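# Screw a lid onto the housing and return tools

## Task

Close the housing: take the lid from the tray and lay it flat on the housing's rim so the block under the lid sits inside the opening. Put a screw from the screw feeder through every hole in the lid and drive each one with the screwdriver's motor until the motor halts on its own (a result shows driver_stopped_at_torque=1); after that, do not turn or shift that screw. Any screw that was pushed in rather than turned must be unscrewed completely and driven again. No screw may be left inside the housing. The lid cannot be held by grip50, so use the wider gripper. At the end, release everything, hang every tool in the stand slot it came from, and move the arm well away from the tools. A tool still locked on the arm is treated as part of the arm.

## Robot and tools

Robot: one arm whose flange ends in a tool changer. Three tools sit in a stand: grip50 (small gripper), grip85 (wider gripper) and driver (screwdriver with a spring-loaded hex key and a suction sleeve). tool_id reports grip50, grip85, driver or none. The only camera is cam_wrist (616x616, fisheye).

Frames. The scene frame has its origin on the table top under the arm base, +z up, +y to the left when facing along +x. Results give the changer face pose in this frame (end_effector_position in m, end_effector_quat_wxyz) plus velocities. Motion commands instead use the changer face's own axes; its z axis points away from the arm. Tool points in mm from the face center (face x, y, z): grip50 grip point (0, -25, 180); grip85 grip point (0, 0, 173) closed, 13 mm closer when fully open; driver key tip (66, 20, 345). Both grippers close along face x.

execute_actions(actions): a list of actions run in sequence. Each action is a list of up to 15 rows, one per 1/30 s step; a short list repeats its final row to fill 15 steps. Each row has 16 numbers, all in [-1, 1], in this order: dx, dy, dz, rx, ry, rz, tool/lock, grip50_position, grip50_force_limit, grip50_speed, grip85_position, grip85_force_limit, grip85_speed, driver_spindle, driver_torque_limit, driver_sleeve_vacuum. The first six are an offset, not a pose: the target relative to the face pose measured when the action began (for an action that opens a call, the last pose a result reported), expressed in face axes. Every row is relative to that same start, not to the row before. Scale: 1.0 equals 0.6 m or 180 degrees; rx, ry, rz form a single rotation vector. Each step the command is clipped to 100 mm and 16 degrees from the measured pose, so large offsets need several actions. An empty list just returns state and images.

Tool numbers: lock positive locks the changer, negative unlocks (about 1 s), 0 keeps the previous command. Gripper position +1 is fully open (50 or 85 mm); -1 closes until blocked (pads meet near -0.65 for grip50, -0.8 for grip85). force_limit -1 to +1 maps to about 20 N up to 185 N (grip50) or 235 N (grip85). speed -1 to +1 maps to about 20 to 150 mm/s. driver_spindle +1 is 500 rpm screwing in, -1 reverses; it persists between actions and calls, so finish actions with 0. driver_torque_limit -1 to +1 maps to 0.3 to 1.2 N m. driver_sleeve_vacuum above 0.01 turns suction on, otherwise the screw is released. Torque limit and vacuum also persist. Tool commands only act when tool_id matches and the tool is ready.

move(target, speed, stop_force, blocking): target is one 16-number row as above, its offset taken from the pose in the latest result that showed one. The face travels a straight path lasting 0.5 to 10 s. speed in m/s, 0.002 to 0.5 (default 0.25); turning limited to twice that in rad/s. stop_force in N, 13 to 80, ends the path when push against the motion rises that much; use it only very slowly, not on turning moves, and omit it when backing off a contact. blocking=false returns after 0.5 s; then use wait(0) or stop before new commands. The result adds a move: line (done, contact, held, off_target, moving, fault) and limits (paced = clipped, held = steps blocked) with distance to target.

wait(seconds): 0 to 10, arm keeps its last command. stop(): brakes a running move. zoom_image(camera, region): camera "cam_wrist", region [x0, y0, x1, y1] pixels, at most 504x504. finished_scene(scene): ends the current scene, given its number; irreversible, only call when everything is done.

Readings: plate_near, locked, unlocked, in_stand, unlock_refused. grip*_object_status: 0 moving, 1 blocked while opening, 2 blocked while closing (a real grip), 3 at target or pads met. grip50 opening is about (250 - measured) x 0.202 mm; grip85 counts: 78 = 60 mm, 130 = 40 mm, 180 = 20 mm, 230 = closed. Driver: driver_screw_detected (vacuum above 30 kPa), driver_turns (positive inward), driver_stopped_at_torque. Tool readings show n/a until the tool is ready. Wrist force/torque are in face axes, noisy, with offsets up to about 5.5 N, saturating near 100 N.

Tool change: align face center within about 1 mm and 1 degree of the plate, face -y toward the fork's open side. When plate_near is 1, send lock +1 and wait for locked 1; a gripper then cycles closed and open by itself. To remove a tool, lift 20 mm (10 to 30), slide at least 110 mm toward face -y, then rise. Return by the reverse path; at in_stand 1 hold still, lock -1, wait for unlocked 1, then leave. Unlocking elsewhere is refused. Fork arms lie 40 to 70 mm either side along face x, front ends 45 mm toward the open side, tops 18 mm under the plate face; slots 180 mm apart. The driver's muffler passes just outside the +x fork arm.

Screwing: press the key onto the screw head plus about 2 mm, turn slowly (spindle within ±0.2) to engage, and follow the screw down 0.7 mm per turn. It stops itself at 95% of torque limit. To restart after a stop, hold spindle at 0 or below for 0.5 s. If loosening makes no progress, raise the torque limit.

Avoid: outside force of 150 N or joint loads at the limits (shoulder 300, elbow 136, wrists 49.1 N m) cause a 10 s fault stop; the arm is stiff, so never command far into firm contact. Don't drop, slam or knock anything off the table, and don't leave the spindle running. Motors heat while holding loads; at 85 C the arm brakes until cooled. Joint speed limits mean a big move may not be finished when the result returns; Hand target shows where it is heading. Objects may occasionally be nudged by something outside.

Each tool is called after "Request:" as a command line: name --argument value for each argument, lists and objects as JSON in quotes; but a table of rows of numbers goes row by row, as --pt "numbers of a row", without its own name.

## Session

Request:
execute_actions --actions '[]'

Scene clock: 0.00 s.
end_effector_position=(+0.4589, -0.0063, +0.3316) locked=0 unlocked=1 plate_near=0 in_stand=0 unlock_refused=0 tool_id=none grip50_position_measured=n/a grip50_object_status=n/a grip85_position_measured=n/a grip85_object_status=n/a driver_sleeve_vacuum_kpa=n/a driver_screw_detected=n/a driver_stopped_at_torque=n/a driver_turns=n/a end_effector_quat_wxyz=(+0.001, +0.713, +0.701, -0.001) end_effector_velocity=(+0.000, +0.000, +0.000) end_effector_angular_velocity=(+0.001, -0.001, +0.001)
Joint positions: [-0.39  -1.896  2.398 -2.072 -1.571 -0.388]
Joint velocities: [ 0.     0.    -0.    -0.     0.001 -0.001]
Joint torques (N m, as the arm reports them, + toward a larger angle): no reading
Motor temperatures (°C, as the motors report them): [23 25 26 30 31 28]
Wrist force (N, on the end effector, along its own x y z axes, offset not removed): no reading
Wrist torque (N m, same axes, about the end effector's origin, offset not removed): no reading
Hand target: +0.459, -0.006, +0.332; +0.001, +0.713, +0.701, -0.001

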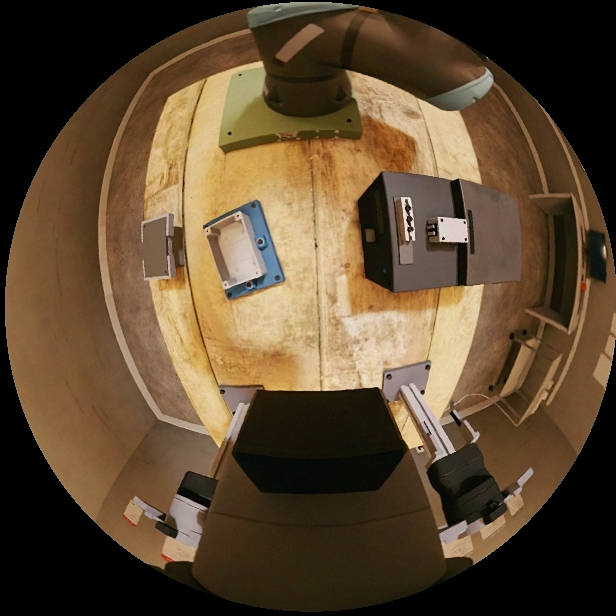

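Request:
move --target '[0,0,-0.4,0,0,0,0,0,0,0,0,0,0,0,0,0]'

Request:
move --target '[0,0.4,0,0,0,-0.04,0,0,0,0,0,0,0,0,0,0]'

Request:
zoom_image --camera "cam_wrist" --region '[100,150,520,400]'

Scene clock: 6.73 s.
end_effector_position=(+0.4588, -0.0056, +0.5715) locked=0 unlocked=1 plate_near=0 in_stand=0 unlock_refused=0 tool_id=none grip50_position_measured=n/a grip50_object_status=n/a grip85_position_measured=n/a grip85_object_status=n/a driver_sleeve_vacuum_kpa=n/a driver_screw_detected=n/a driver_stopped_at_torque=n/a driver_turns=n/a end_effector_quat_wxyz=(+0.001, +0.713, +0.701, -0.001) end_effector_velocity=(+0.000, -0.000, +0.002) end_effector_angular_velocity=(-0.001, +0.001, +0.001)
Joint positions: [-0.39  -2.02   2.032 -1.581 -1.571 -0.388]
Joint velocities: [ 0.     0.001 -0.004  0.004 -0.001 -0.   ]
Joint torques (N m, as the arm reports them, + toward a larger angle): [-15.22  -0.92 -56.78  -2.24   2.17  -1.8 ]
Motor temperatures (°C, as the motors report them): [23 25 26 30 31 28]
Wrist force (N, on the end effector, along its own x y z axes, offset not removed): [-1.6 -0.2 -1.3]
Wrist torque (N m, same axes, about the end effector's origin, offset not removed): [-0.24 -0.05 0.03]
Hand target: +0.459, -0.006, +0.572; +0.001, +0.713, +0.701, -0.001
Off the commanded pose: 0.000 m, 0 deg.
move: done

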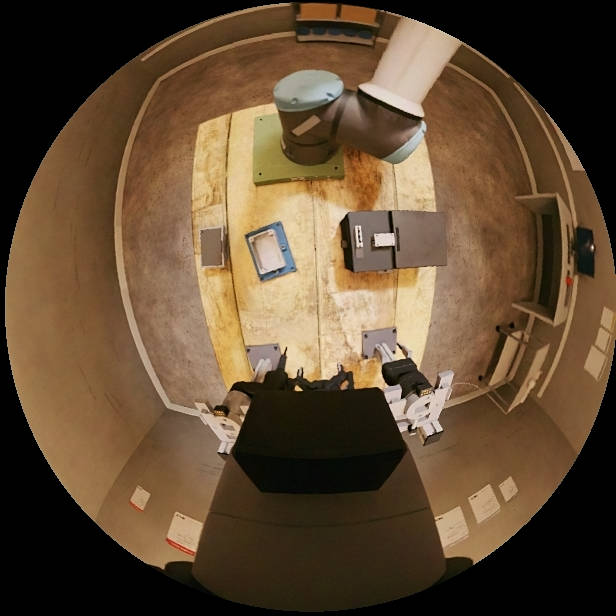

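Scene clock: 8.27 s.
end_effector_position=(+0.6986, -0.0093, +0.5714) locked=0 unlocked=1 plate_near=0 in_stand=0 unlock_refused=0 tool_id=none grip50_position_measured=n/a grip50_object_status=n/a grip85_position_measured=n/a grip85_object_status=n/a driver_sleeve_vacuum_kpa=n/a driver_screw_detected=n/a driver_stopped_at_torque=n/a driver_turns=n/a end_effector_quat_wxyz=(+0.001, +0.668, +0.744, -0.001) end_effector_velocity=(+0.002, -0.000, -0.000) end_effector_angular_velocity=(-0.000, +0.001, +0.000)
Joint positions: [-0.253 -1.587  1.706 -1.688 -1.571 -0.376]
Joint velocities: [ 0.001  0.004 -0.004  0.001 -0.001  0.   ]
Joint torques (N m, as the arm reports them, + toward a larger angle): [ 16.89 -44.06 -57.51  -1.73  -2.48  -1.74]
Motor temperatures (°C, as the motors report them): [23 25 26 30 31 28]
Wrist force (N, on the end effector, along its own x y z axes, offset not removed): [-1.9 -3.9 -0.3]
Wrist torque (N m, same axes, about the end effector's origin, offset not removed): [-0.37 0.01 -0.07]
Hand target: +0.699, -0.009, +0.571; +0.001, +0.668, +0.744, -0.001
Off the commanded pose: 0.000 m, 0 deg.
move: done

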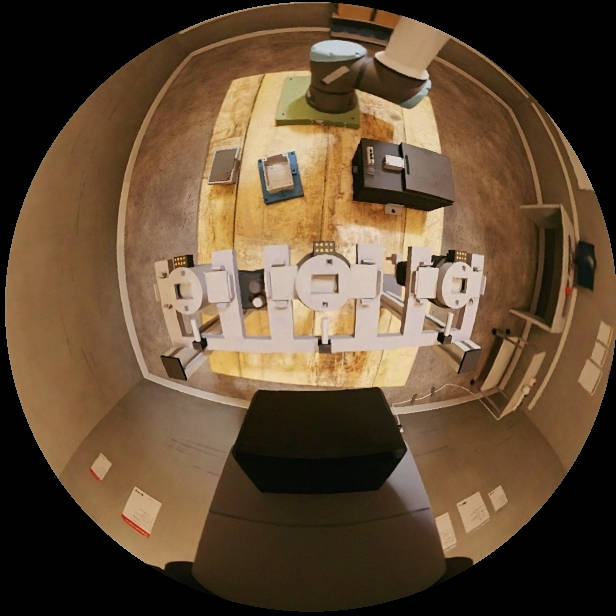

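Region (100, 150, 520, 400) of cam_wrist's 616x616 image, scaled by 1.200, with more detail than that image has; it fills the top 300 rows of this view, and the rest is white.

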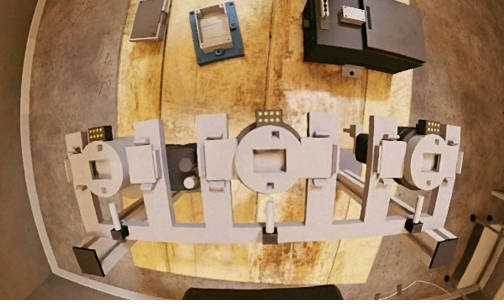

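Request:
move --target '[0.018,-0.07,0.2025,0,0,0,0,0,0,0,0,0,0,0,0,0]' --speed 0.12

Request:
zoom_image --camera "cam_wrist" --region '[200,250,440,400]'

Scene clock: 15.17 s.
end_effector_position=(+0.6558, -0.0035, +0.4501) locked=0 unlocked=1 plate_near=0 in_stand=0 unlock_refused=0 tool_id=none grip50_position_measured=n/a grip50_object_status=n/a grip85_position_measured=n/a grip85_object_status=n/a driver_sleeve_vacuum_kpa=n/a driver_screw_detected=n/a driver_stopped_at_torque=n/a driver_turns=n/a end_effector_quat_wxyz=(+0.001, +0.668, +0.744, -0.001) end_effector_velocity=(-0.001, +0.000, -0.002) end_effector_angular_velocity=(+0.000, -0.001, +0.000)
Joint positions: [-0.262 -1.615  1.95  -1.906 -1.571 -0.384]
Joint velocities: [ 0.     0.     0.004 -0.005  0.001 -0.   ]
Joint torques (N m, as the arm reports them, + toward a larger angle): [-16.92 -63.09 -34.87  -8.53   0.02  -1.6 ]
Motor temperatures (°C, as the motors report them): [23 25 26 30 31 28]
Wrist force (N, on the end effector, along its own x y z axes, offset not removed): [-1.7 -5.3 1.6]
Wrist torque (N m, same axes, about the end effector's origin, offset not removed): [-0.59 0.03 0.07]
Hand target: +0.656, -0.004, +0.450; +0.001, +0.668, +0.744, -0.001
Off the commanded pose: 0.000 m, 0 deg.
move: done

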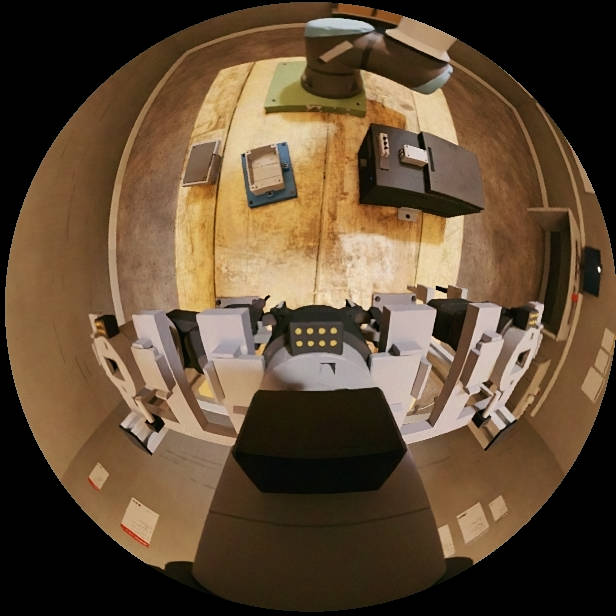

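Region (200, 250, 440, 400) of cam_wrist's 616x616 image, scaled by 2.100, with more detail than that image has; it fills the top 315 rows of this view, and the rest is white.

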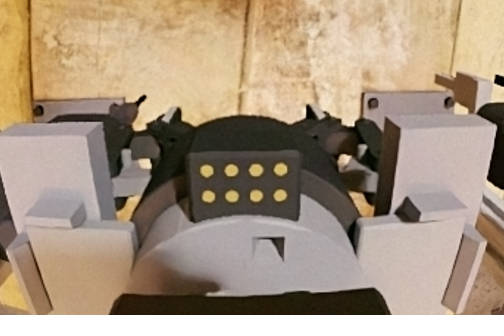

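Request:
move --target '[0,0.0058,0,0,0,-0.003,0,0,0,0,0,0,0,0,0,0]' --speed 0.02

Request:
zoom_image --camera "cam_wrist" --region '[200,250,440,400]'

Request:
move --target '[0,0,0.043,0,0,0,0,0,0,0,0,0,0,0,0,0]' --speed 0.03

Request:
move --target '[0,0,0.026,0,0,0,0,0,0,0,0,0,0,0,0,0]' --speed 0.004 --stop_force 25

Scene clock: 27.17 s.
end_effector_position=(+0.6591, -0.0032, +0.4501) locked=0 unlocked=1 plate_near=0 in_stand=0 unlock_refused=0 tool_id=none grip50_position_measured=n/a grip50_object_status=n/a grip85_position_measured=n/a grip85_object_status=n/a driver_sleeve_vacuum_kpa=n/a driver_screw_detected=n/a driver_stopped_at_torque=n/a driver_turns=n/a end_effector_quat_wxyz=(+0.001, +0.664, +0.747, -0.001) end_effector_velocity=(+0.001, +0.000, +0.000) end_effector_angular_velocity=(+0.000, -0.000, +0.004)
Joint positions: [-0.26  -1.609  1.945 -1.906 -1.571 -0.392]
Joint velocities: [ 0.001  0.002 -0.002  0.     0.    -0.003]
Joint torques (N m, as the arm reports them, + toward a larger angle): [ 16.48 -36.65 -55.7   -4.25  -0.32  -1.68]
Motor temperatures (°C, as the motors report them): [23 25 26 30 31 28]
Wrist force (N, on the end effector, along its own x y z axes, offset not removed): [1.1 -4.3 -0.5]
Wrist torque (N m, same axes, about the end effector's origin, offset not removed): [-0.54 -0.18 0.19]
Hand target: +0.659, -0.003, +0.450; +0.001, +0.664, +0.747, -0.001
Off the commanded pose: 0.000 m, 0 deg.
move: done

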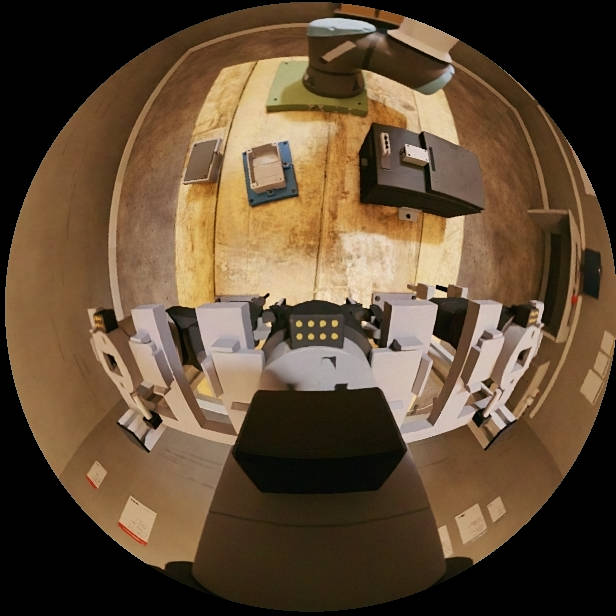

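Region (200, 250, 440, 400) of cam_wrist's 616x616 image, scaled by 2.100, with more detail than that image has; it fills the top 315 rows of this view, and the rest is white.

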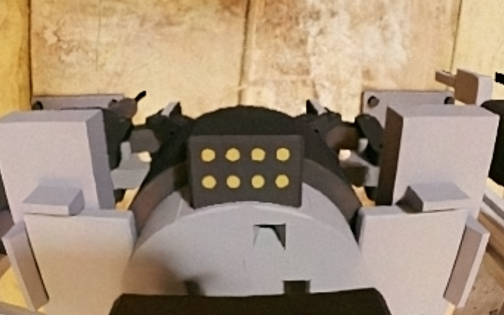

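Scene clock: 28.37 s.
end_effector_position=(+0.6591, -0.0033, +0.4245) locked=0 unlocked=1 plate_near=0 in_stand=0 unlock_refused=0 tool_id=none grip50_position_measured=n/a grip50_object_status=n/a grip85_position_measured=n/a grip85_object_status=n/a driver_sleeve_vacuum_kpa=n/a driver_screw_detected=n/a driver_stopped_at_torque=n/a driver_turns=n/a end_effector_quat_wxyz=(+0.001, +0.664, +0.747, -0.001) end_effector_velocity=(-0.000, +0.000, -0.002) end_effector_angular_velocity=(-0.001, +0.000, +0.001)
Joint positions: [-0.26  -1.593  1.977 -1.955 -1.571 -0.392]
Joint velocities: [ 0.001  0.001  0.002 -0.003 -0.001  0.   ]
Joint torques (N m, as the arm reports them, + toward a larger angle): [  7.85 -37.91 -37.25  -8.43  -0.64   1.69]
Motor temperatures (°C, as the motors report them): [23 25 26 30 31 28]
Wrist force (N, on the end effector, along its own x y z axes, offset not removed): [0.1 0.5 1.3]
Wrist torque (N m, same axes, about the end effector's origin, offset not removed): [-0.14 -0.14 0.13]
Hand target: +0.659, -0.003, +0.424; +0.001, +0.664, +0.747, -0.001
Off the commanded pose: 0.000 m, 0 deg.
move: done

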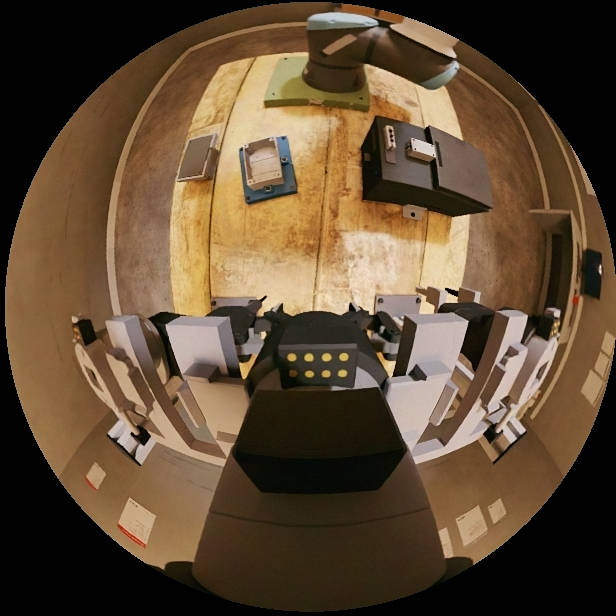

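Scene clock: 32.13 s.
end_effector_position=(+0.6592, -0.0033, +0.4110) locked=0 unlocked=1 plate_near=0 in_stand=1 unlock_refused=0 tool_id=none grip50_position_measured=n/a grip50_object_status=n/a grip85_position_measured=n/a grip85_object_status=n/a driver_sleeve_vacuum_kpa=n/a driver_screw_detected=n/a driver_stopped_at_torque=n/a driver_turns=n/a end_effector_quat_wxyz=(+0.001, +0.664, +0.747, -0.001) end_effector_velocity=(+0.000, +0.000, +0.001) end_effector_angular_velocity=(+0.000, +0.001, -0.000)
Joint positions: [-0.26  -1.584  1.994 -1.981 -1.571 -0.391]
Joint velocities: [ 0.    -0.    -0.001  0.003 -0.     0.001]
Joint torques (N m, as the arm reports them, + toward a larger angle): [  9.56 -49.84 -23.54   8.57  -1.31  -0.48]
Motor temperatures (°C, as the motors report them): [23 25 26 30 31 28]
Wrist force (N, on the end effector, along its own x y z axes, offset not removed): [-1.1 37.0 -33.6]
Wrist torque (N m, same axes, about the end effector's origin, offset not removed): [-0.01 0.21 1.75]
Hand target: +0.659, -0.003, +0.411; +0.001, +0.664, +0.747, -0.001
Off the commanded pose: 0.002 m, 0 deg.
move: contact

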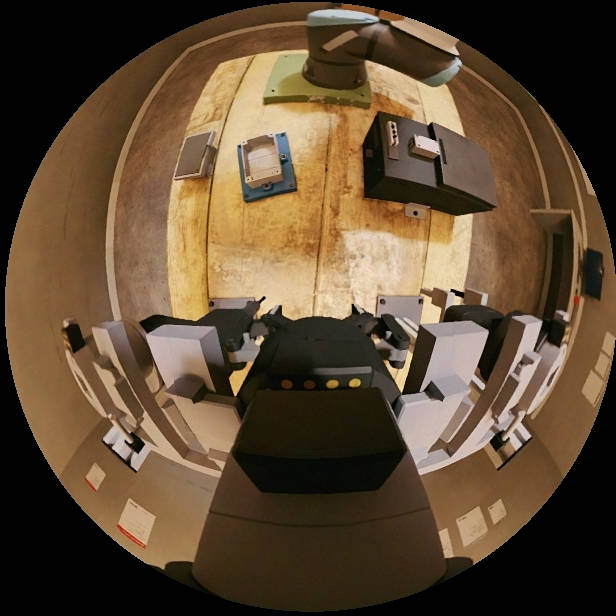

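I rotated the wrong way. Correcting by +1.2°.

Request:
move --target '[0,0,-0.004,0,0,0.007,0,0,0,0,0,0,0,0,0,0]' --speed 0.005

Request:
move --target '[0,0,0.008,0,0,0,0,0,0,0,0,0,0,0,0,0]' --speed 0.003 --stop_force 25

Request:
execute_actions --actions '[[[0,0,0,0,0,0,1,0,0,0,1,0,0,0,0,0]],[[0,0,0,0,0,0,1,0,0,0,1,0,0,0,0,0]],[[0,0,0,0,0,0,1,0,0,0,1,0,0,0,0,0]]]'

Scene clock: 40.77 s.
end_effector_position=(+0.6592, -0.0033, +0.4134) locked=0 unlocked=1 plate_near=0 in_stand=1 unlock_refused=0 tool_id=none grip50_position_measured=n/a grip50_object_status=n/a grip85_position_measured=n/a grip85_object_status=n/a driver_sleeve_vacuum_kpa=n/a driver_screw_detected=n/a driver_stopped_at_torque=n/a driver_turns=n/a end_effector_quat_wxyz=(+0.001, +0.673, +0.740, -0.001) end_effector_velocity=(+0.000, +0.000, +0.000) end_effector_angular_velocity=(+0.000, -0.000, -0.002)
Joint positions: [-0.26  -1.585  1.991 -1.976 -1.571 -0.37 ]
Joint velocities: [ 0.    -0.    -0.     0.     0.     0.002]
Joint torques (N m, as the arm reports them, + toward a larger angle): [  7.36 -64.14 -52.68  -1.97   0.68   1.53]
Motor temperatures (°C, as the motors report them): [23 25 26 30 31 28]
Wrist force (N, on the end effector, along its own x y z axes, offset not removed): [-1.4 -3.2 -0.1]
Wrist torque (N m, same axes, about the end effector's origin, offset not removed): [-0.37 -0.14 0.11]
Hand target: +0.659, -0.003, +0.413; +0.001, +0.673, +0.740, -0.001
Off the commanded pose: 0.000 m, 0 deg.
move: done

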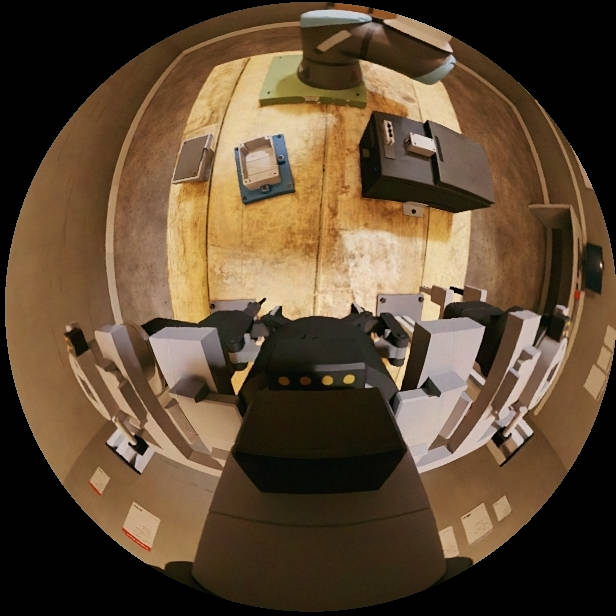

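Scene clock: 42.23 s.
end_effector_position=(+0.6593, -0.0034, +0.4101) locked=0 unlocked=1 plate_near=1 in_stand=1 unlock_refused=0 tool_id=none grip50_position_measured=n/a grip50_object_status=n/a grip85_position_measured=n/a grip85_object_status=n/a driver_sleeve_vacuum_kpa=n/a driver_screw_detected=n/a driver_stopped_at_torque=n/a driver_turns=n/a end_effector_quat_wxyz=(+0.002, +0.673, +0.740, -0.001) end_effector_velocity=(+0.000, +0.000, +0.001) end_effector_angular_velocity=(+0.001, -0.001, +0.000)
Joint positions: [-0.26  -1.583  1.995 -1.983 -1.571 -0.37 ]
Joint velocities: [ 0.    -0.    -0.001  0.001  0.001 -0.   ]
Joint torques (N m, as the arm reports them, + toward a larger angle): [  6.03 -44.56 -17.67   9.84  -2.28   0.21]
Motor temperatures (°C, as the motors report them): [23 25 26 30 31 28]
Wrist force (N, on the end effector, along its own x y z axes, offset not removed): [0.6 41.0 -36.5]
Wrist torque (N m, same axes, about the end effector's origin, offset not removed): [-0.45 0.12 -0.96]
Hand target: +0.659, -0.003, +0.410; +0.001, +0.673, +0.740, -0.001
Off the commanded pose: 0.002 m, 0 deg.
move: contact

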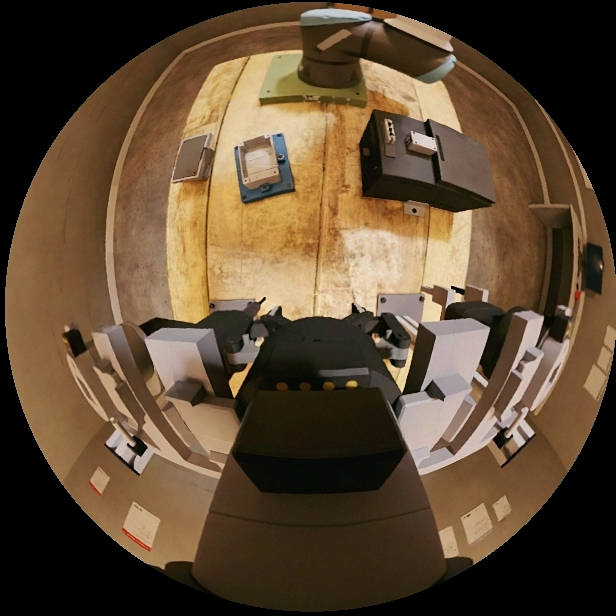

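Scene clock: 43.73 s.
end_effector_position=(+0.6594, -0.0033, +0.4101) locked=1 unlocked=0 plate_near=1 in_stand=1 unlock_refused=0 tool_id=grip85 grip50_position_measured=n/a grip50_object_status=n/a grip85_position_measured=n/a grip85_object_status=n/a driver_sleeve_vacuum_kpa=n/a driver_screw_detected=n/a driver_stopped_at_torque=n/a driver_turns=n/a end_effector_quat_wxyz=(+0.001, +0.672, +0.740, -0.001) end_effector_velocity=(-0.000, +0.000, -0.000) end_effector_angular_velocity=(-0.001, +0.000, -0.001)
Joint positions: [-0.26  -1.583  1.995 -1.983 -1.571 -0.37 ]
Joint velocities: [ 0.    -0.     0.    -0.    -0.001  0.001]
Joint torques (N m, as the arm reports them, + toward a larger angle): [  6.09 -63.3  -19.87   9.52  -9.91   5.97]
Motor temperatures (°C, as the motors report them): [23 25 26 30 31 28]
Wrist force (N, on the end effector, along its own x y z axes, offset not removed): [1.8 82.2 -19.5]
Wrist torque (N m, same axes, about the end effector's origin, offset not removed): [-1.41 1.19 -4.70]
Hand target: +0.659, -0.003, +0.410; +0.001, +0.672, +0.740, -0.001
Off the commanded pose: 0.000 m, 0 deg.

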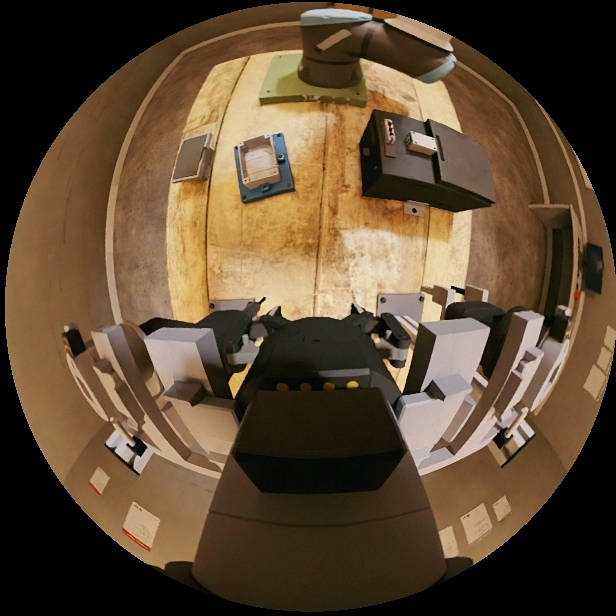

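Request:
move --target '[0,0.0016,-0.001,0,0,-0.0015,0,0,0,0,1,0,0,0,0,0]' --speed 0.003

Request:
move --target '[0,0,-0.032,0,0,0,0,0,0,0,1,0,0,0,0,0]' --speed 0.015

Request:
move --target '[0,-0.22,0,0,0,0,0,0,0,0,1,0,0,0,0,0]' --speed 0.08

Request:
move --target '[-0.42,-0.1,0,0,0,0.035,0,0,0,0,1,0,0,0,0,0]'

Request:
zoom_image --camera "cam_wrist" --region '[230,190,400,320]'

Scene clock: 51.83 s.
end_effector_position=(+0.6603, -0.0033, +0.4106) locked=1 unlocked=0 plate_near=1 in_stand=1 unlock_refused=0 tool_id=grip85 grip50_position_measured=n/a grip50_object_status=n/a grip85_position_measured=3 grip85_object_status=3 driver_sleeve_vacuum_kpa=n/a driver_screw_detected=n/a driver_stopped_at_torque=n/a driver_turns=n/a end_effector_quat_wxyz=(+0.001, +0.671, +0.742, -0.001) end_effector_velocity=(+0.000, +0.000, -0.000) end_effector_angular_velocity=(+0.000, +0.000, +0.001)
Joint positions: [-0.259 -1.582  1.993 -1.982 -1.571 -0.374]
Joint velocities: [ 0.     0.    -0.     0.     0.    -0.001]
Joint torques (N m, as the arm reports them, + toward a larger angle): [ 16.65 -39.27 -53.64  -2.6   -1.69  -1.13]
Motor temperatures (°C, as the motors report them): [23 25 26 30 31 28]
Wrist force (N, on the end effector, along its own x y z axes, offset not removed): [-0.8 -3.7 -14.1]
Wrist torque (N m, same axes, about the end effector's origin, offset not removed): [-0.51 0.78 0.05]
Hand target: +0.660, -0.003, +0.411; +0.001, +0.671, +0.742, -0.001
Off the commanded pose: 0.000 m, 0 deg.
move: done

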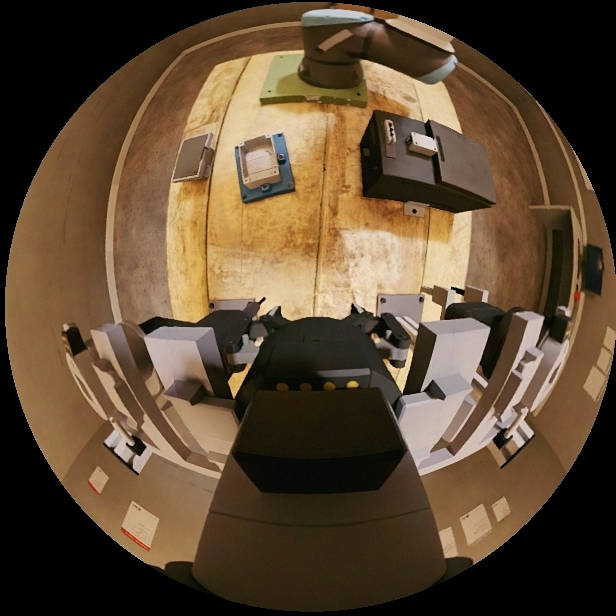

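Scene clock: 53.37 s.
end_effector_position=(+0.6602, -0.0032, +0.4296) locked=1 unlocked=0 plate_near=1 in_stand=0 unlock_refused=0 tool_id=grip85 grip50_position_measured=n/a grip50_object_status=n/a grip85_position_measured=3 grip85_object_status=3 driver_sleeve_vacuum_kpa=n/a driver_screw_detected=n/a driver_stopped_at_torque=n/a driver_turns=n/a end_effector_quat_wxyz=(+0.001, +0.671, +0.742, -0.001) end_effector_velocity=(+0.000, -0.000, +0.002) end_effector_angular_velocity=(+0.000, -0.001, -0.001)
Joint positions: [-0.259 -1.595  1.969 -1.946 -1.571 -0.374]
Joint velocities: [-0.    -0.001 -0.003  0.003  0.001  0.   ]
Joint torques (N m, as the arm reports them, + toward a larger angle): [ 13.79 -68.87 -61.73  -3.4   -1.9    1.42]
Motor temperatures (°C, as the motors report them): [23 25 26 30 31 28]
Wrist force (N, on the end effector, along its own x y z axes, offset not removed): [-2.0 -4.2 -1.0]
Wrist torque (N m, same axes, about the end effector's origin, offset not removed): [-0.40 0.05 0.13]
Hand target: +0.660, -0.003, +0.430; +0.001, +0.671, +0.742, -0.001
Off the commanded pose: 0.000 m, 0 deg.
move: done

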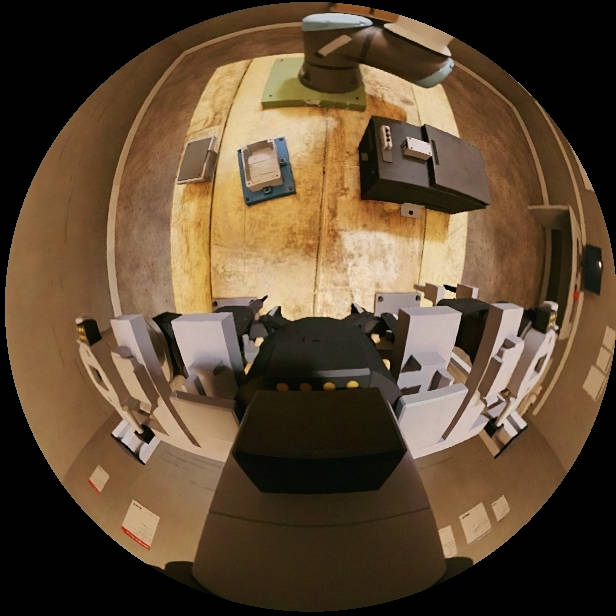

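Scene clock: 55.47 s.
end_effector_position=(+0.5291, -0.0167, +0.4296) locked=1 unlocked=0 plate_near=1 in_stand=0 unlock_refused=0 tool_id=grip85 grip50_position_measured=n/a grip50_object_status=n/a grip85_position_measured=3 grip85_object_status=3 driver_sleeve_vacuum_kpa=n/a driver_screw_detected=n/a driver_stopped_at_torque=n/a driver_turns=n/a end_effector_quat_wxyz=(+0.001, +0.671, +0.742, -0.001) end_effector_velocity=(-0.001, -0.000, +0.001) end_effector_angular_velocity=(+0.000, -0.001, -0.000)
Joint positions: [-0.355 -1.834  2.17  -1.907 -1.571 -0.469]
Joint velocities: [-0.002 -0.004  0.001  0.001  0.001 -0.001]
Joint torques (N m, as the arm reports them, + toward a larger angle): [-15.98 -47.16 -44.7   -4.05   2.19  -1.6 ]
Motor temperatures (°C, as the motors report them): [23 25 26 30 31 28]
Wrist force (N, on the end effector, along its own x y z axes, offset not removed): [1.2 -2.7 0.0]
Wrist torque (N m, same axes, about the end effector's origin, offset not removed): [-0.32 -0.20 0.18]
Hand target: +0.529, -0.017, +0.430; +0.001, +0.671, +0.742, -0.001
Off the commanded pose: 0.000 m, 0 deg.
move: done

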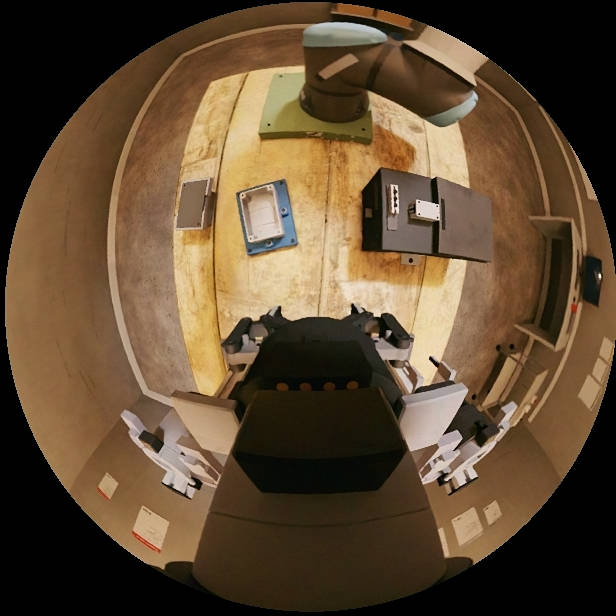

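Scene clock: 57.10 s.
end_effector_position=(+0.4950, -0.2734, +0.4304) locked=1 unlocked=0 plate_near=1 in_stand=0 unlock_refused=0 tool_id=grip85 grip50_position_measured=n/a grip50_object_status=n/a grip85_position_measured=3 grip85_object_status=3 driver_sleeve_vacuum_kpa=n/a driver_screw_detected=n/a driver_stopped_at_torque=n/a driver_turns=n/a end_effector_quat_wxyz=(+0.001, +0.710, +0.704, -0.001) end_effector_velocity=(+0.000, -0.001, +0.000) end_effector_angular_velocity=(+0.001, -0.001, +0.000)
Joint positions: [-0.805 -1.763  2.117 -1.925 -1.57  -0.81 ]
Joint velocities: [-0.002  0.001 -0.001 -0.     0.001 -0.002]
Joint torques (N m, as the arm reports them, + toward a larger angle): [-16.32 -30.44 -63.01  -9.92   1.87  -1.46]
Motor temperatures (°C, as the motors report them): [23 25 26 30 31 28]
Wrist force (N, on the end effector, along its own x y z axes, offset not removed): [-2.6 -6.2 0.9]
Wrist torque (N m, same axes, about the end effector's origin, offset not removed): [-0.60 0.18 0.09]
Hand target: +0.495, -0.274, +0.430; +0.001, +0.710, +0.704, -0.001
Off the commanded pose: 0.000 m, 0 deg.
move: done

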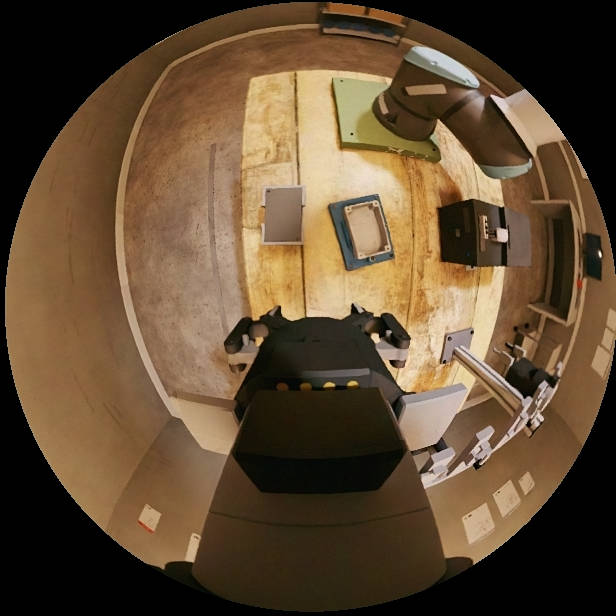

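Region (230, 190, 400, 320) of cam_wrist's 616x616 image, scaled by 2.965, with more detail than that image has; it fills the top 385 rows of this view, and the rest is white.

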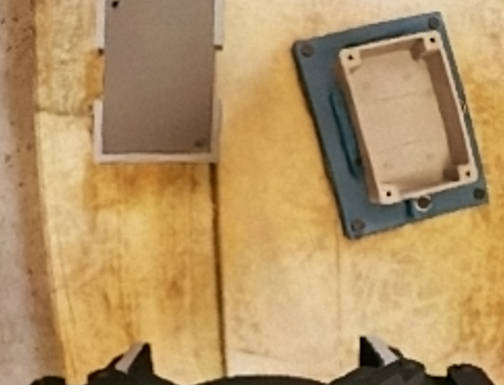

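Request:
move --target '[0.235,-0.1,0.2,0,0,-0.068,0,0,0,0,1,0,0,0,0,0]'

Request:
zoom_image --camera "cam_wrist" --region '[255,200,375,320]'

Scene clock: 65.37 s.
end_effector_position=(+0.4363, -0.1324, +0.3100) locked=1 unlocked=0 plate_near=1 in_stand=0 unlock_refused=0 tool_id=grip85 grip50_position_measured=n/a grip50_object_status=n/a grip85_position_measured=3 grip85_object_status=3 driver_sleeve_vacuum_kpa=n/a driver_screw_detected=n/a driver_stopped_at_torque=n/a driver_turns=n/a end_effector_quat_wxyz=(+0.001, +0.631, +0.775, -0.001) end_effector_velocity=(-0.001, +0.002, -0.001) end_effector_angular_velocity=(+0.000, +0.001, +0.001)
Joint positions: [-0.674 -1.876  2.43  -2.125 -1.57  -0.892]
Joint velocities: [ 0.002 -0.001  0.003 -0.002 -0.     0.001]
Joint torques (N m, as the arm reports them, + toward a larger angle): [ 19.   -34.74 -39.71  -9.82  -1.55  -0.72]
Motor temperatures (°C, as the motors report them): [23 25 26 30 31 28]
Wrist force (N, on the end effector, along its own x y z axes, offset not removed): [0.9 -2.5 -1.7]
Wrist torque (N m, same axes, about the end effector's origin, offset not removed): [-0.33 -0.19 0.23]
Hand target: +0.436, -0.132, +0.310; +0.001, +0.631, +0.775, -0.001
Off the commanded pose: 0.000 m, 0 deg.
move: done

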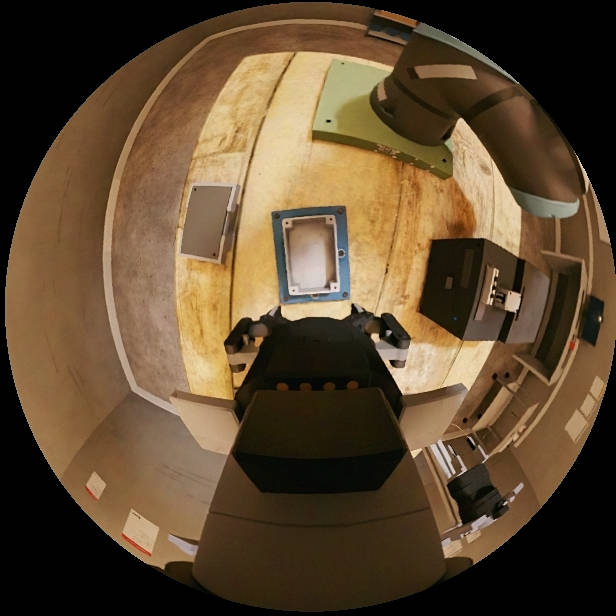

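Region (255, 200, 375, 320) of cam_wrist's 616x616 image, scaled by 4.200, with more detail than that image has.

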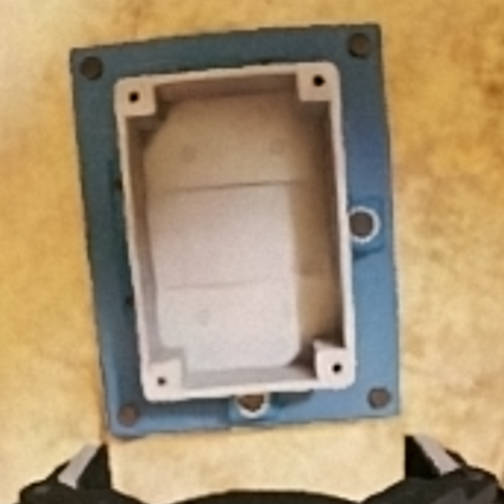

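Request:
move --target '[0.012,0,0,0,0,-0.016,0,0,0,0,1,0,0,0,0,0]' --speed 0.05

Request:
zoom_image --camera "cam_wrist" --region '[255,200,375,320]'

Request:
move --target '[-0.325,-0.135,-0.02,0,0,0.095,0,0,0,0,1,0,0,0,0,0]'

Request:
zoom_image --camera "cam_wrist" --region '[255,200,375,320]'

Scene clock: 74.90 s.
end_effector_position=(+0.4348, -0.1255, +0.3100) locked=1 unlocked=0 plate_near=1 in_stand=0 unlock_refused=0 tool_id=grip85 grip50_position_measured=n/a grip50_object_status=n/a grip85_position_measured=3 grip85_object_status=3 driver_sleeve_vacuum_kpa=n/a driver_screw_detected=n/a driver_stopped_at_torque=n/a driver_turns=n/a end_effector_quat_wxyz=(+0.001, +0.612, +0.791, -0.001) end_effector_velocity=(-0.000, +0.002, -0.000) end_effector_angular_velocity=(-0.000, +0.000, +0.011)
Joint positions: [-0.663 -1.883  2.435 -2.122 -1.571 -0.931]
Joint velocities: [ 0.003 -0.002  0.001  0.001 -0.    -0.009]
Joint torques (N m, as the arm reports them, + toward a larger angle): [ 19.43 -32.26 -39.76  -3.91  -2.04  -1.75]
Motor temperatures (°C, as the motors report them): [23 25 26 30 31 28]
Wrist force (N, on the end effector, along its own x y z axes, offset not removed): [-1.6 -4.3 -1.7]
Wrist torque (N m, same axes, about the end effector's origin, offset not removed): [-0.42 0.05 0.08]
Hand target: +0.435, -0.125, +0.310; +0.001, +0.612, +0.791, -0.001
Off the commanded pose: 0.000 m, 0 deg.
move: done

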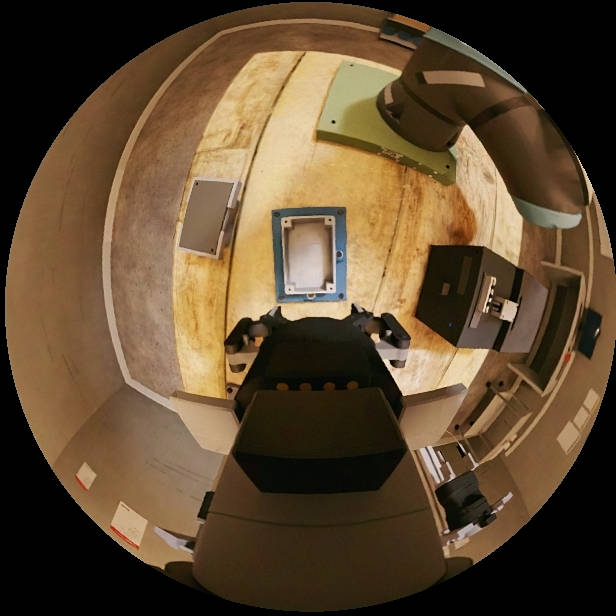

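Region (255, 200, 375, 320) of cam_wrist's 616x616 image, scaled by 4.200, with more detail than that image has.

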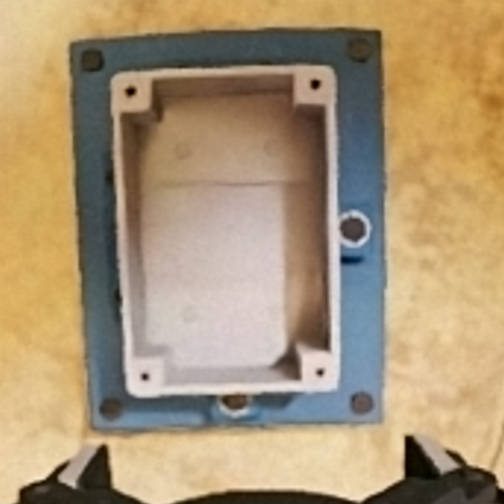

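Scene clock: 76.33 s.
end_effector_position=(+0.4055, -0.3344, +0.3226) locked=1 unlocked=0 plate_near=1 in_stand=0 unlock_refused=0 tool_id=grip85 grip50_position_measured=n/a grip50_object_status=n/a grip85_position_measured=3 grip85_object_status=3 driver_sleeve_vacuum_kpa=n/a driver_screw_detected=n/a driver_stopped_at_torque=n/a driver_turns=n/a end_effector_quat_wxyz=(+0.001, +0.723, +0.691, -0.001) end_effector_velocity=(+0.000, -0.002, +0.000) end_effector_angular_velocity=(+0.000, -0.001, -0.003)
Joint positions: [-1.014 -1.742  2.312 -2.14  -1.57  -0.983]
Joint velocities: [-0.002  0.002 -0.002 -0.     0.001  0.001]
Joint torques (N m, as the arm reports them, + toward a larger angle): [-16.18 -29.42 -56.72  -9.95   2.28   1.62]
Motor temperatures (°C, as the motors report them): [23 25 26 30 31 28]
Wrist force (N, on the end effector, along its own x y z axes, offset not removed): [0.7 -3.6 2.3]
Wrist torque (N m, same axes, about the end effector's origin, offset not removed): [-0.35 -0.16 0.23]
Hand target: +0.406, -0.335, +0.323; +0.001, +0.723, +0.691, -0.001
Off the commanded pose: 0.000 m, 0 deg.
move: done

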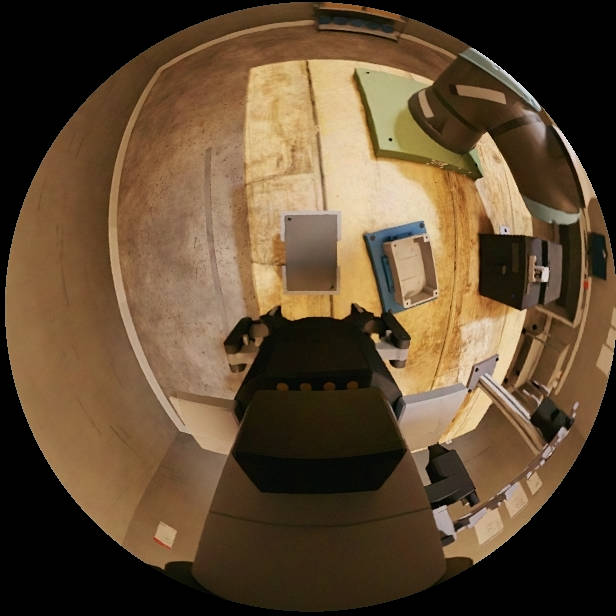

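Region (255, 200, 375, 320) of cam_wrist's 616x616 image, scaled by 4.200, with more detail than that image has.

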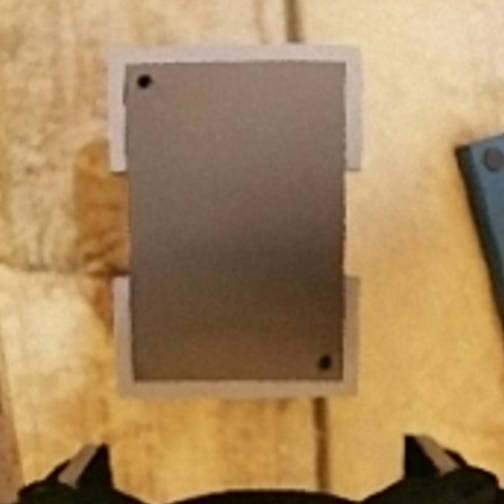

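Request:
move --target '[0.003,-0.0065,0.005,0,0,0.0077,0,0,0,0,1,0,0,0,0,0]' --speed 0.02

Request:
zoom_image --camera "cam_wrist" --region '[255,200,375,320]'

Request:
move --target '[-0.01,-0.12,0.1,0,0,0,0,0,0,0,1,0,0,0,0,0]' --speed 0.08

Request:
zoom_image --camera "cam_wrist" --region '[255,240,375,330]'

Scene clock: 86.30 s.
end_effector_position=(+0.4018, -0.3325, +0.3197) locked=1 unlocked=0 plate_near=1 in_stand=0 unlock_refused=0 tool_id=grip85 grip50_position_measured=n/a grip50_object_status=n/a grip85_position_measured=3 grip85_object_status=3 driver_sleeve_vacuum_kpa=n/a driver_screw_detected=n/a driver_stopped_at_torque=n/a driver_turns=n/a end_effector_quat_wxyz=(+0.001, +0.731, +0.682, -0.001) end_effector_velocity=(-0.001, +0.001, -0.001) end_effector_angular_velocity=(+0.001, +0.000, -0.005)
Joint positions: [-1.018 -1.746  2.321 -2.145 -1.57  -0.964]
Joint velocities: [-0.001 -0.001  0.004 -0.001  0.     0.004]
Joint torques (N m, as the arm reports them, + toward a larger angle): [-17.66 -51.62 -40.48 -10.21   0.82   1.55]
Motor temperatures (°C, as the motors report them): [23 25 26 30 31 28]
Wrist force (N, on the end effector, along its own x y z axes, offset not removed): [-0.9 -1.3 -0.9]
Wrist torque (N m, same axes, about the end effector's origin, offset not removed): [-0.19 -0.15 0.04]
Hand target: +0.402, -0.332, +0.320; +0.001, +0.731, +0.682, -0.001
Off the commanded pose: 0.000 m, 0 deg.
move: done

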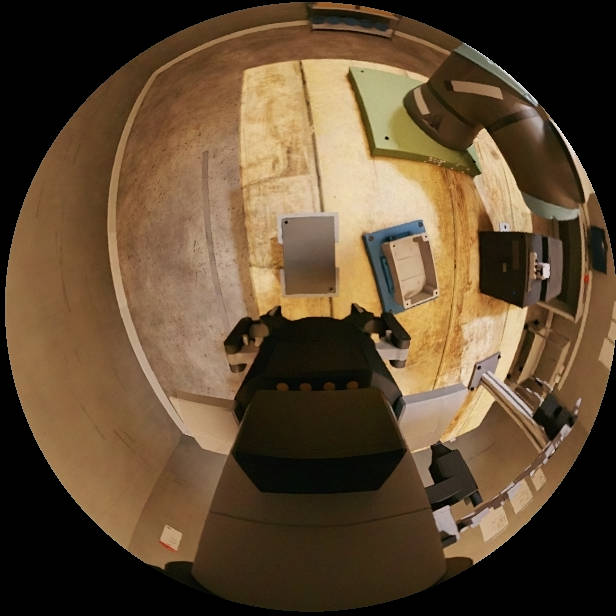

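Region (255, 200, 375, 320) of cam_wrist's 616x616 image, scaled by 4.200, with more detail than that image has.

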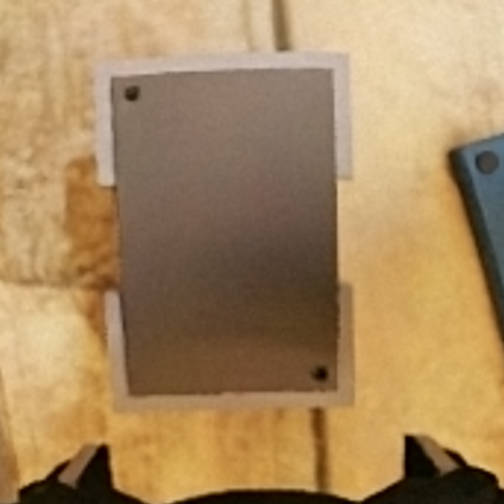

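Scene clock: 87.90 s.
end_effector_position=(+0.3298, -0.3338, +0.2597) locked=1 unlocked=0 plate_near=1 in_stand=0 unlock_refused=0 tool_id=grip85 grip50_position_measured=n/a grip50_object_status=n/a grip85_position_measured=3 grip85_object_status=3 driver_sleeve_vacuum_kpa=n/a driver_screw_detected=n/a driver_stopped_at_torque=n/a driver_turns=n/a end_effector_quat_wxyz=(+0.001, +0.731, +0.682, -0.001) end_effector_velocity=(-0.002, +0.001, -0.002) end_effector_angular_velocity=(+0.001, -0.001, +0.001)
Joint positions: [-1.158 -1.769  2.469 -2.27  -1.57  -1.104]
Joint velocities: [-0.003 -0.     0.004 -0.003  0.001 -0.004]
Joint torques (N m, as the arm reports them, + toward a larger angle): [-16.39 -40.27 -36.45  -9.62   2.02  -1.3 ]
Motor temperatures (°C, as the motors report them): [23 25 26 30 31 28]
Wrist force (N, on the end effector, along its own x y z axes, offset not removed): [-0.8 -0.1 1.8]
Wrist torque (N m, same axes, about the end effector's origin, offset not removed): [-0.09 -0.12 0.11]
Hand target: +0.330, -0.334, +0.260; +0.001, +0.731, +0.682, -0.000
Off the commanded pose: 0.000 m, 0 deg.
move: done

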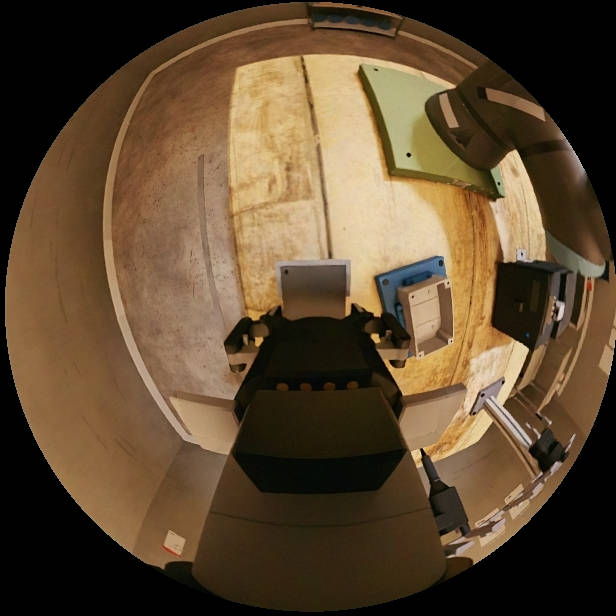

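Region (255, 240, 375, 330) of cam_wrist's 616x616 image, scaled by 4.200, with more detail than that image has; it fills the top 378 rows of this view, and the rest is white.

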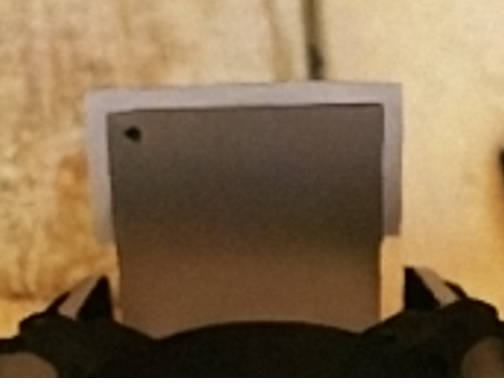

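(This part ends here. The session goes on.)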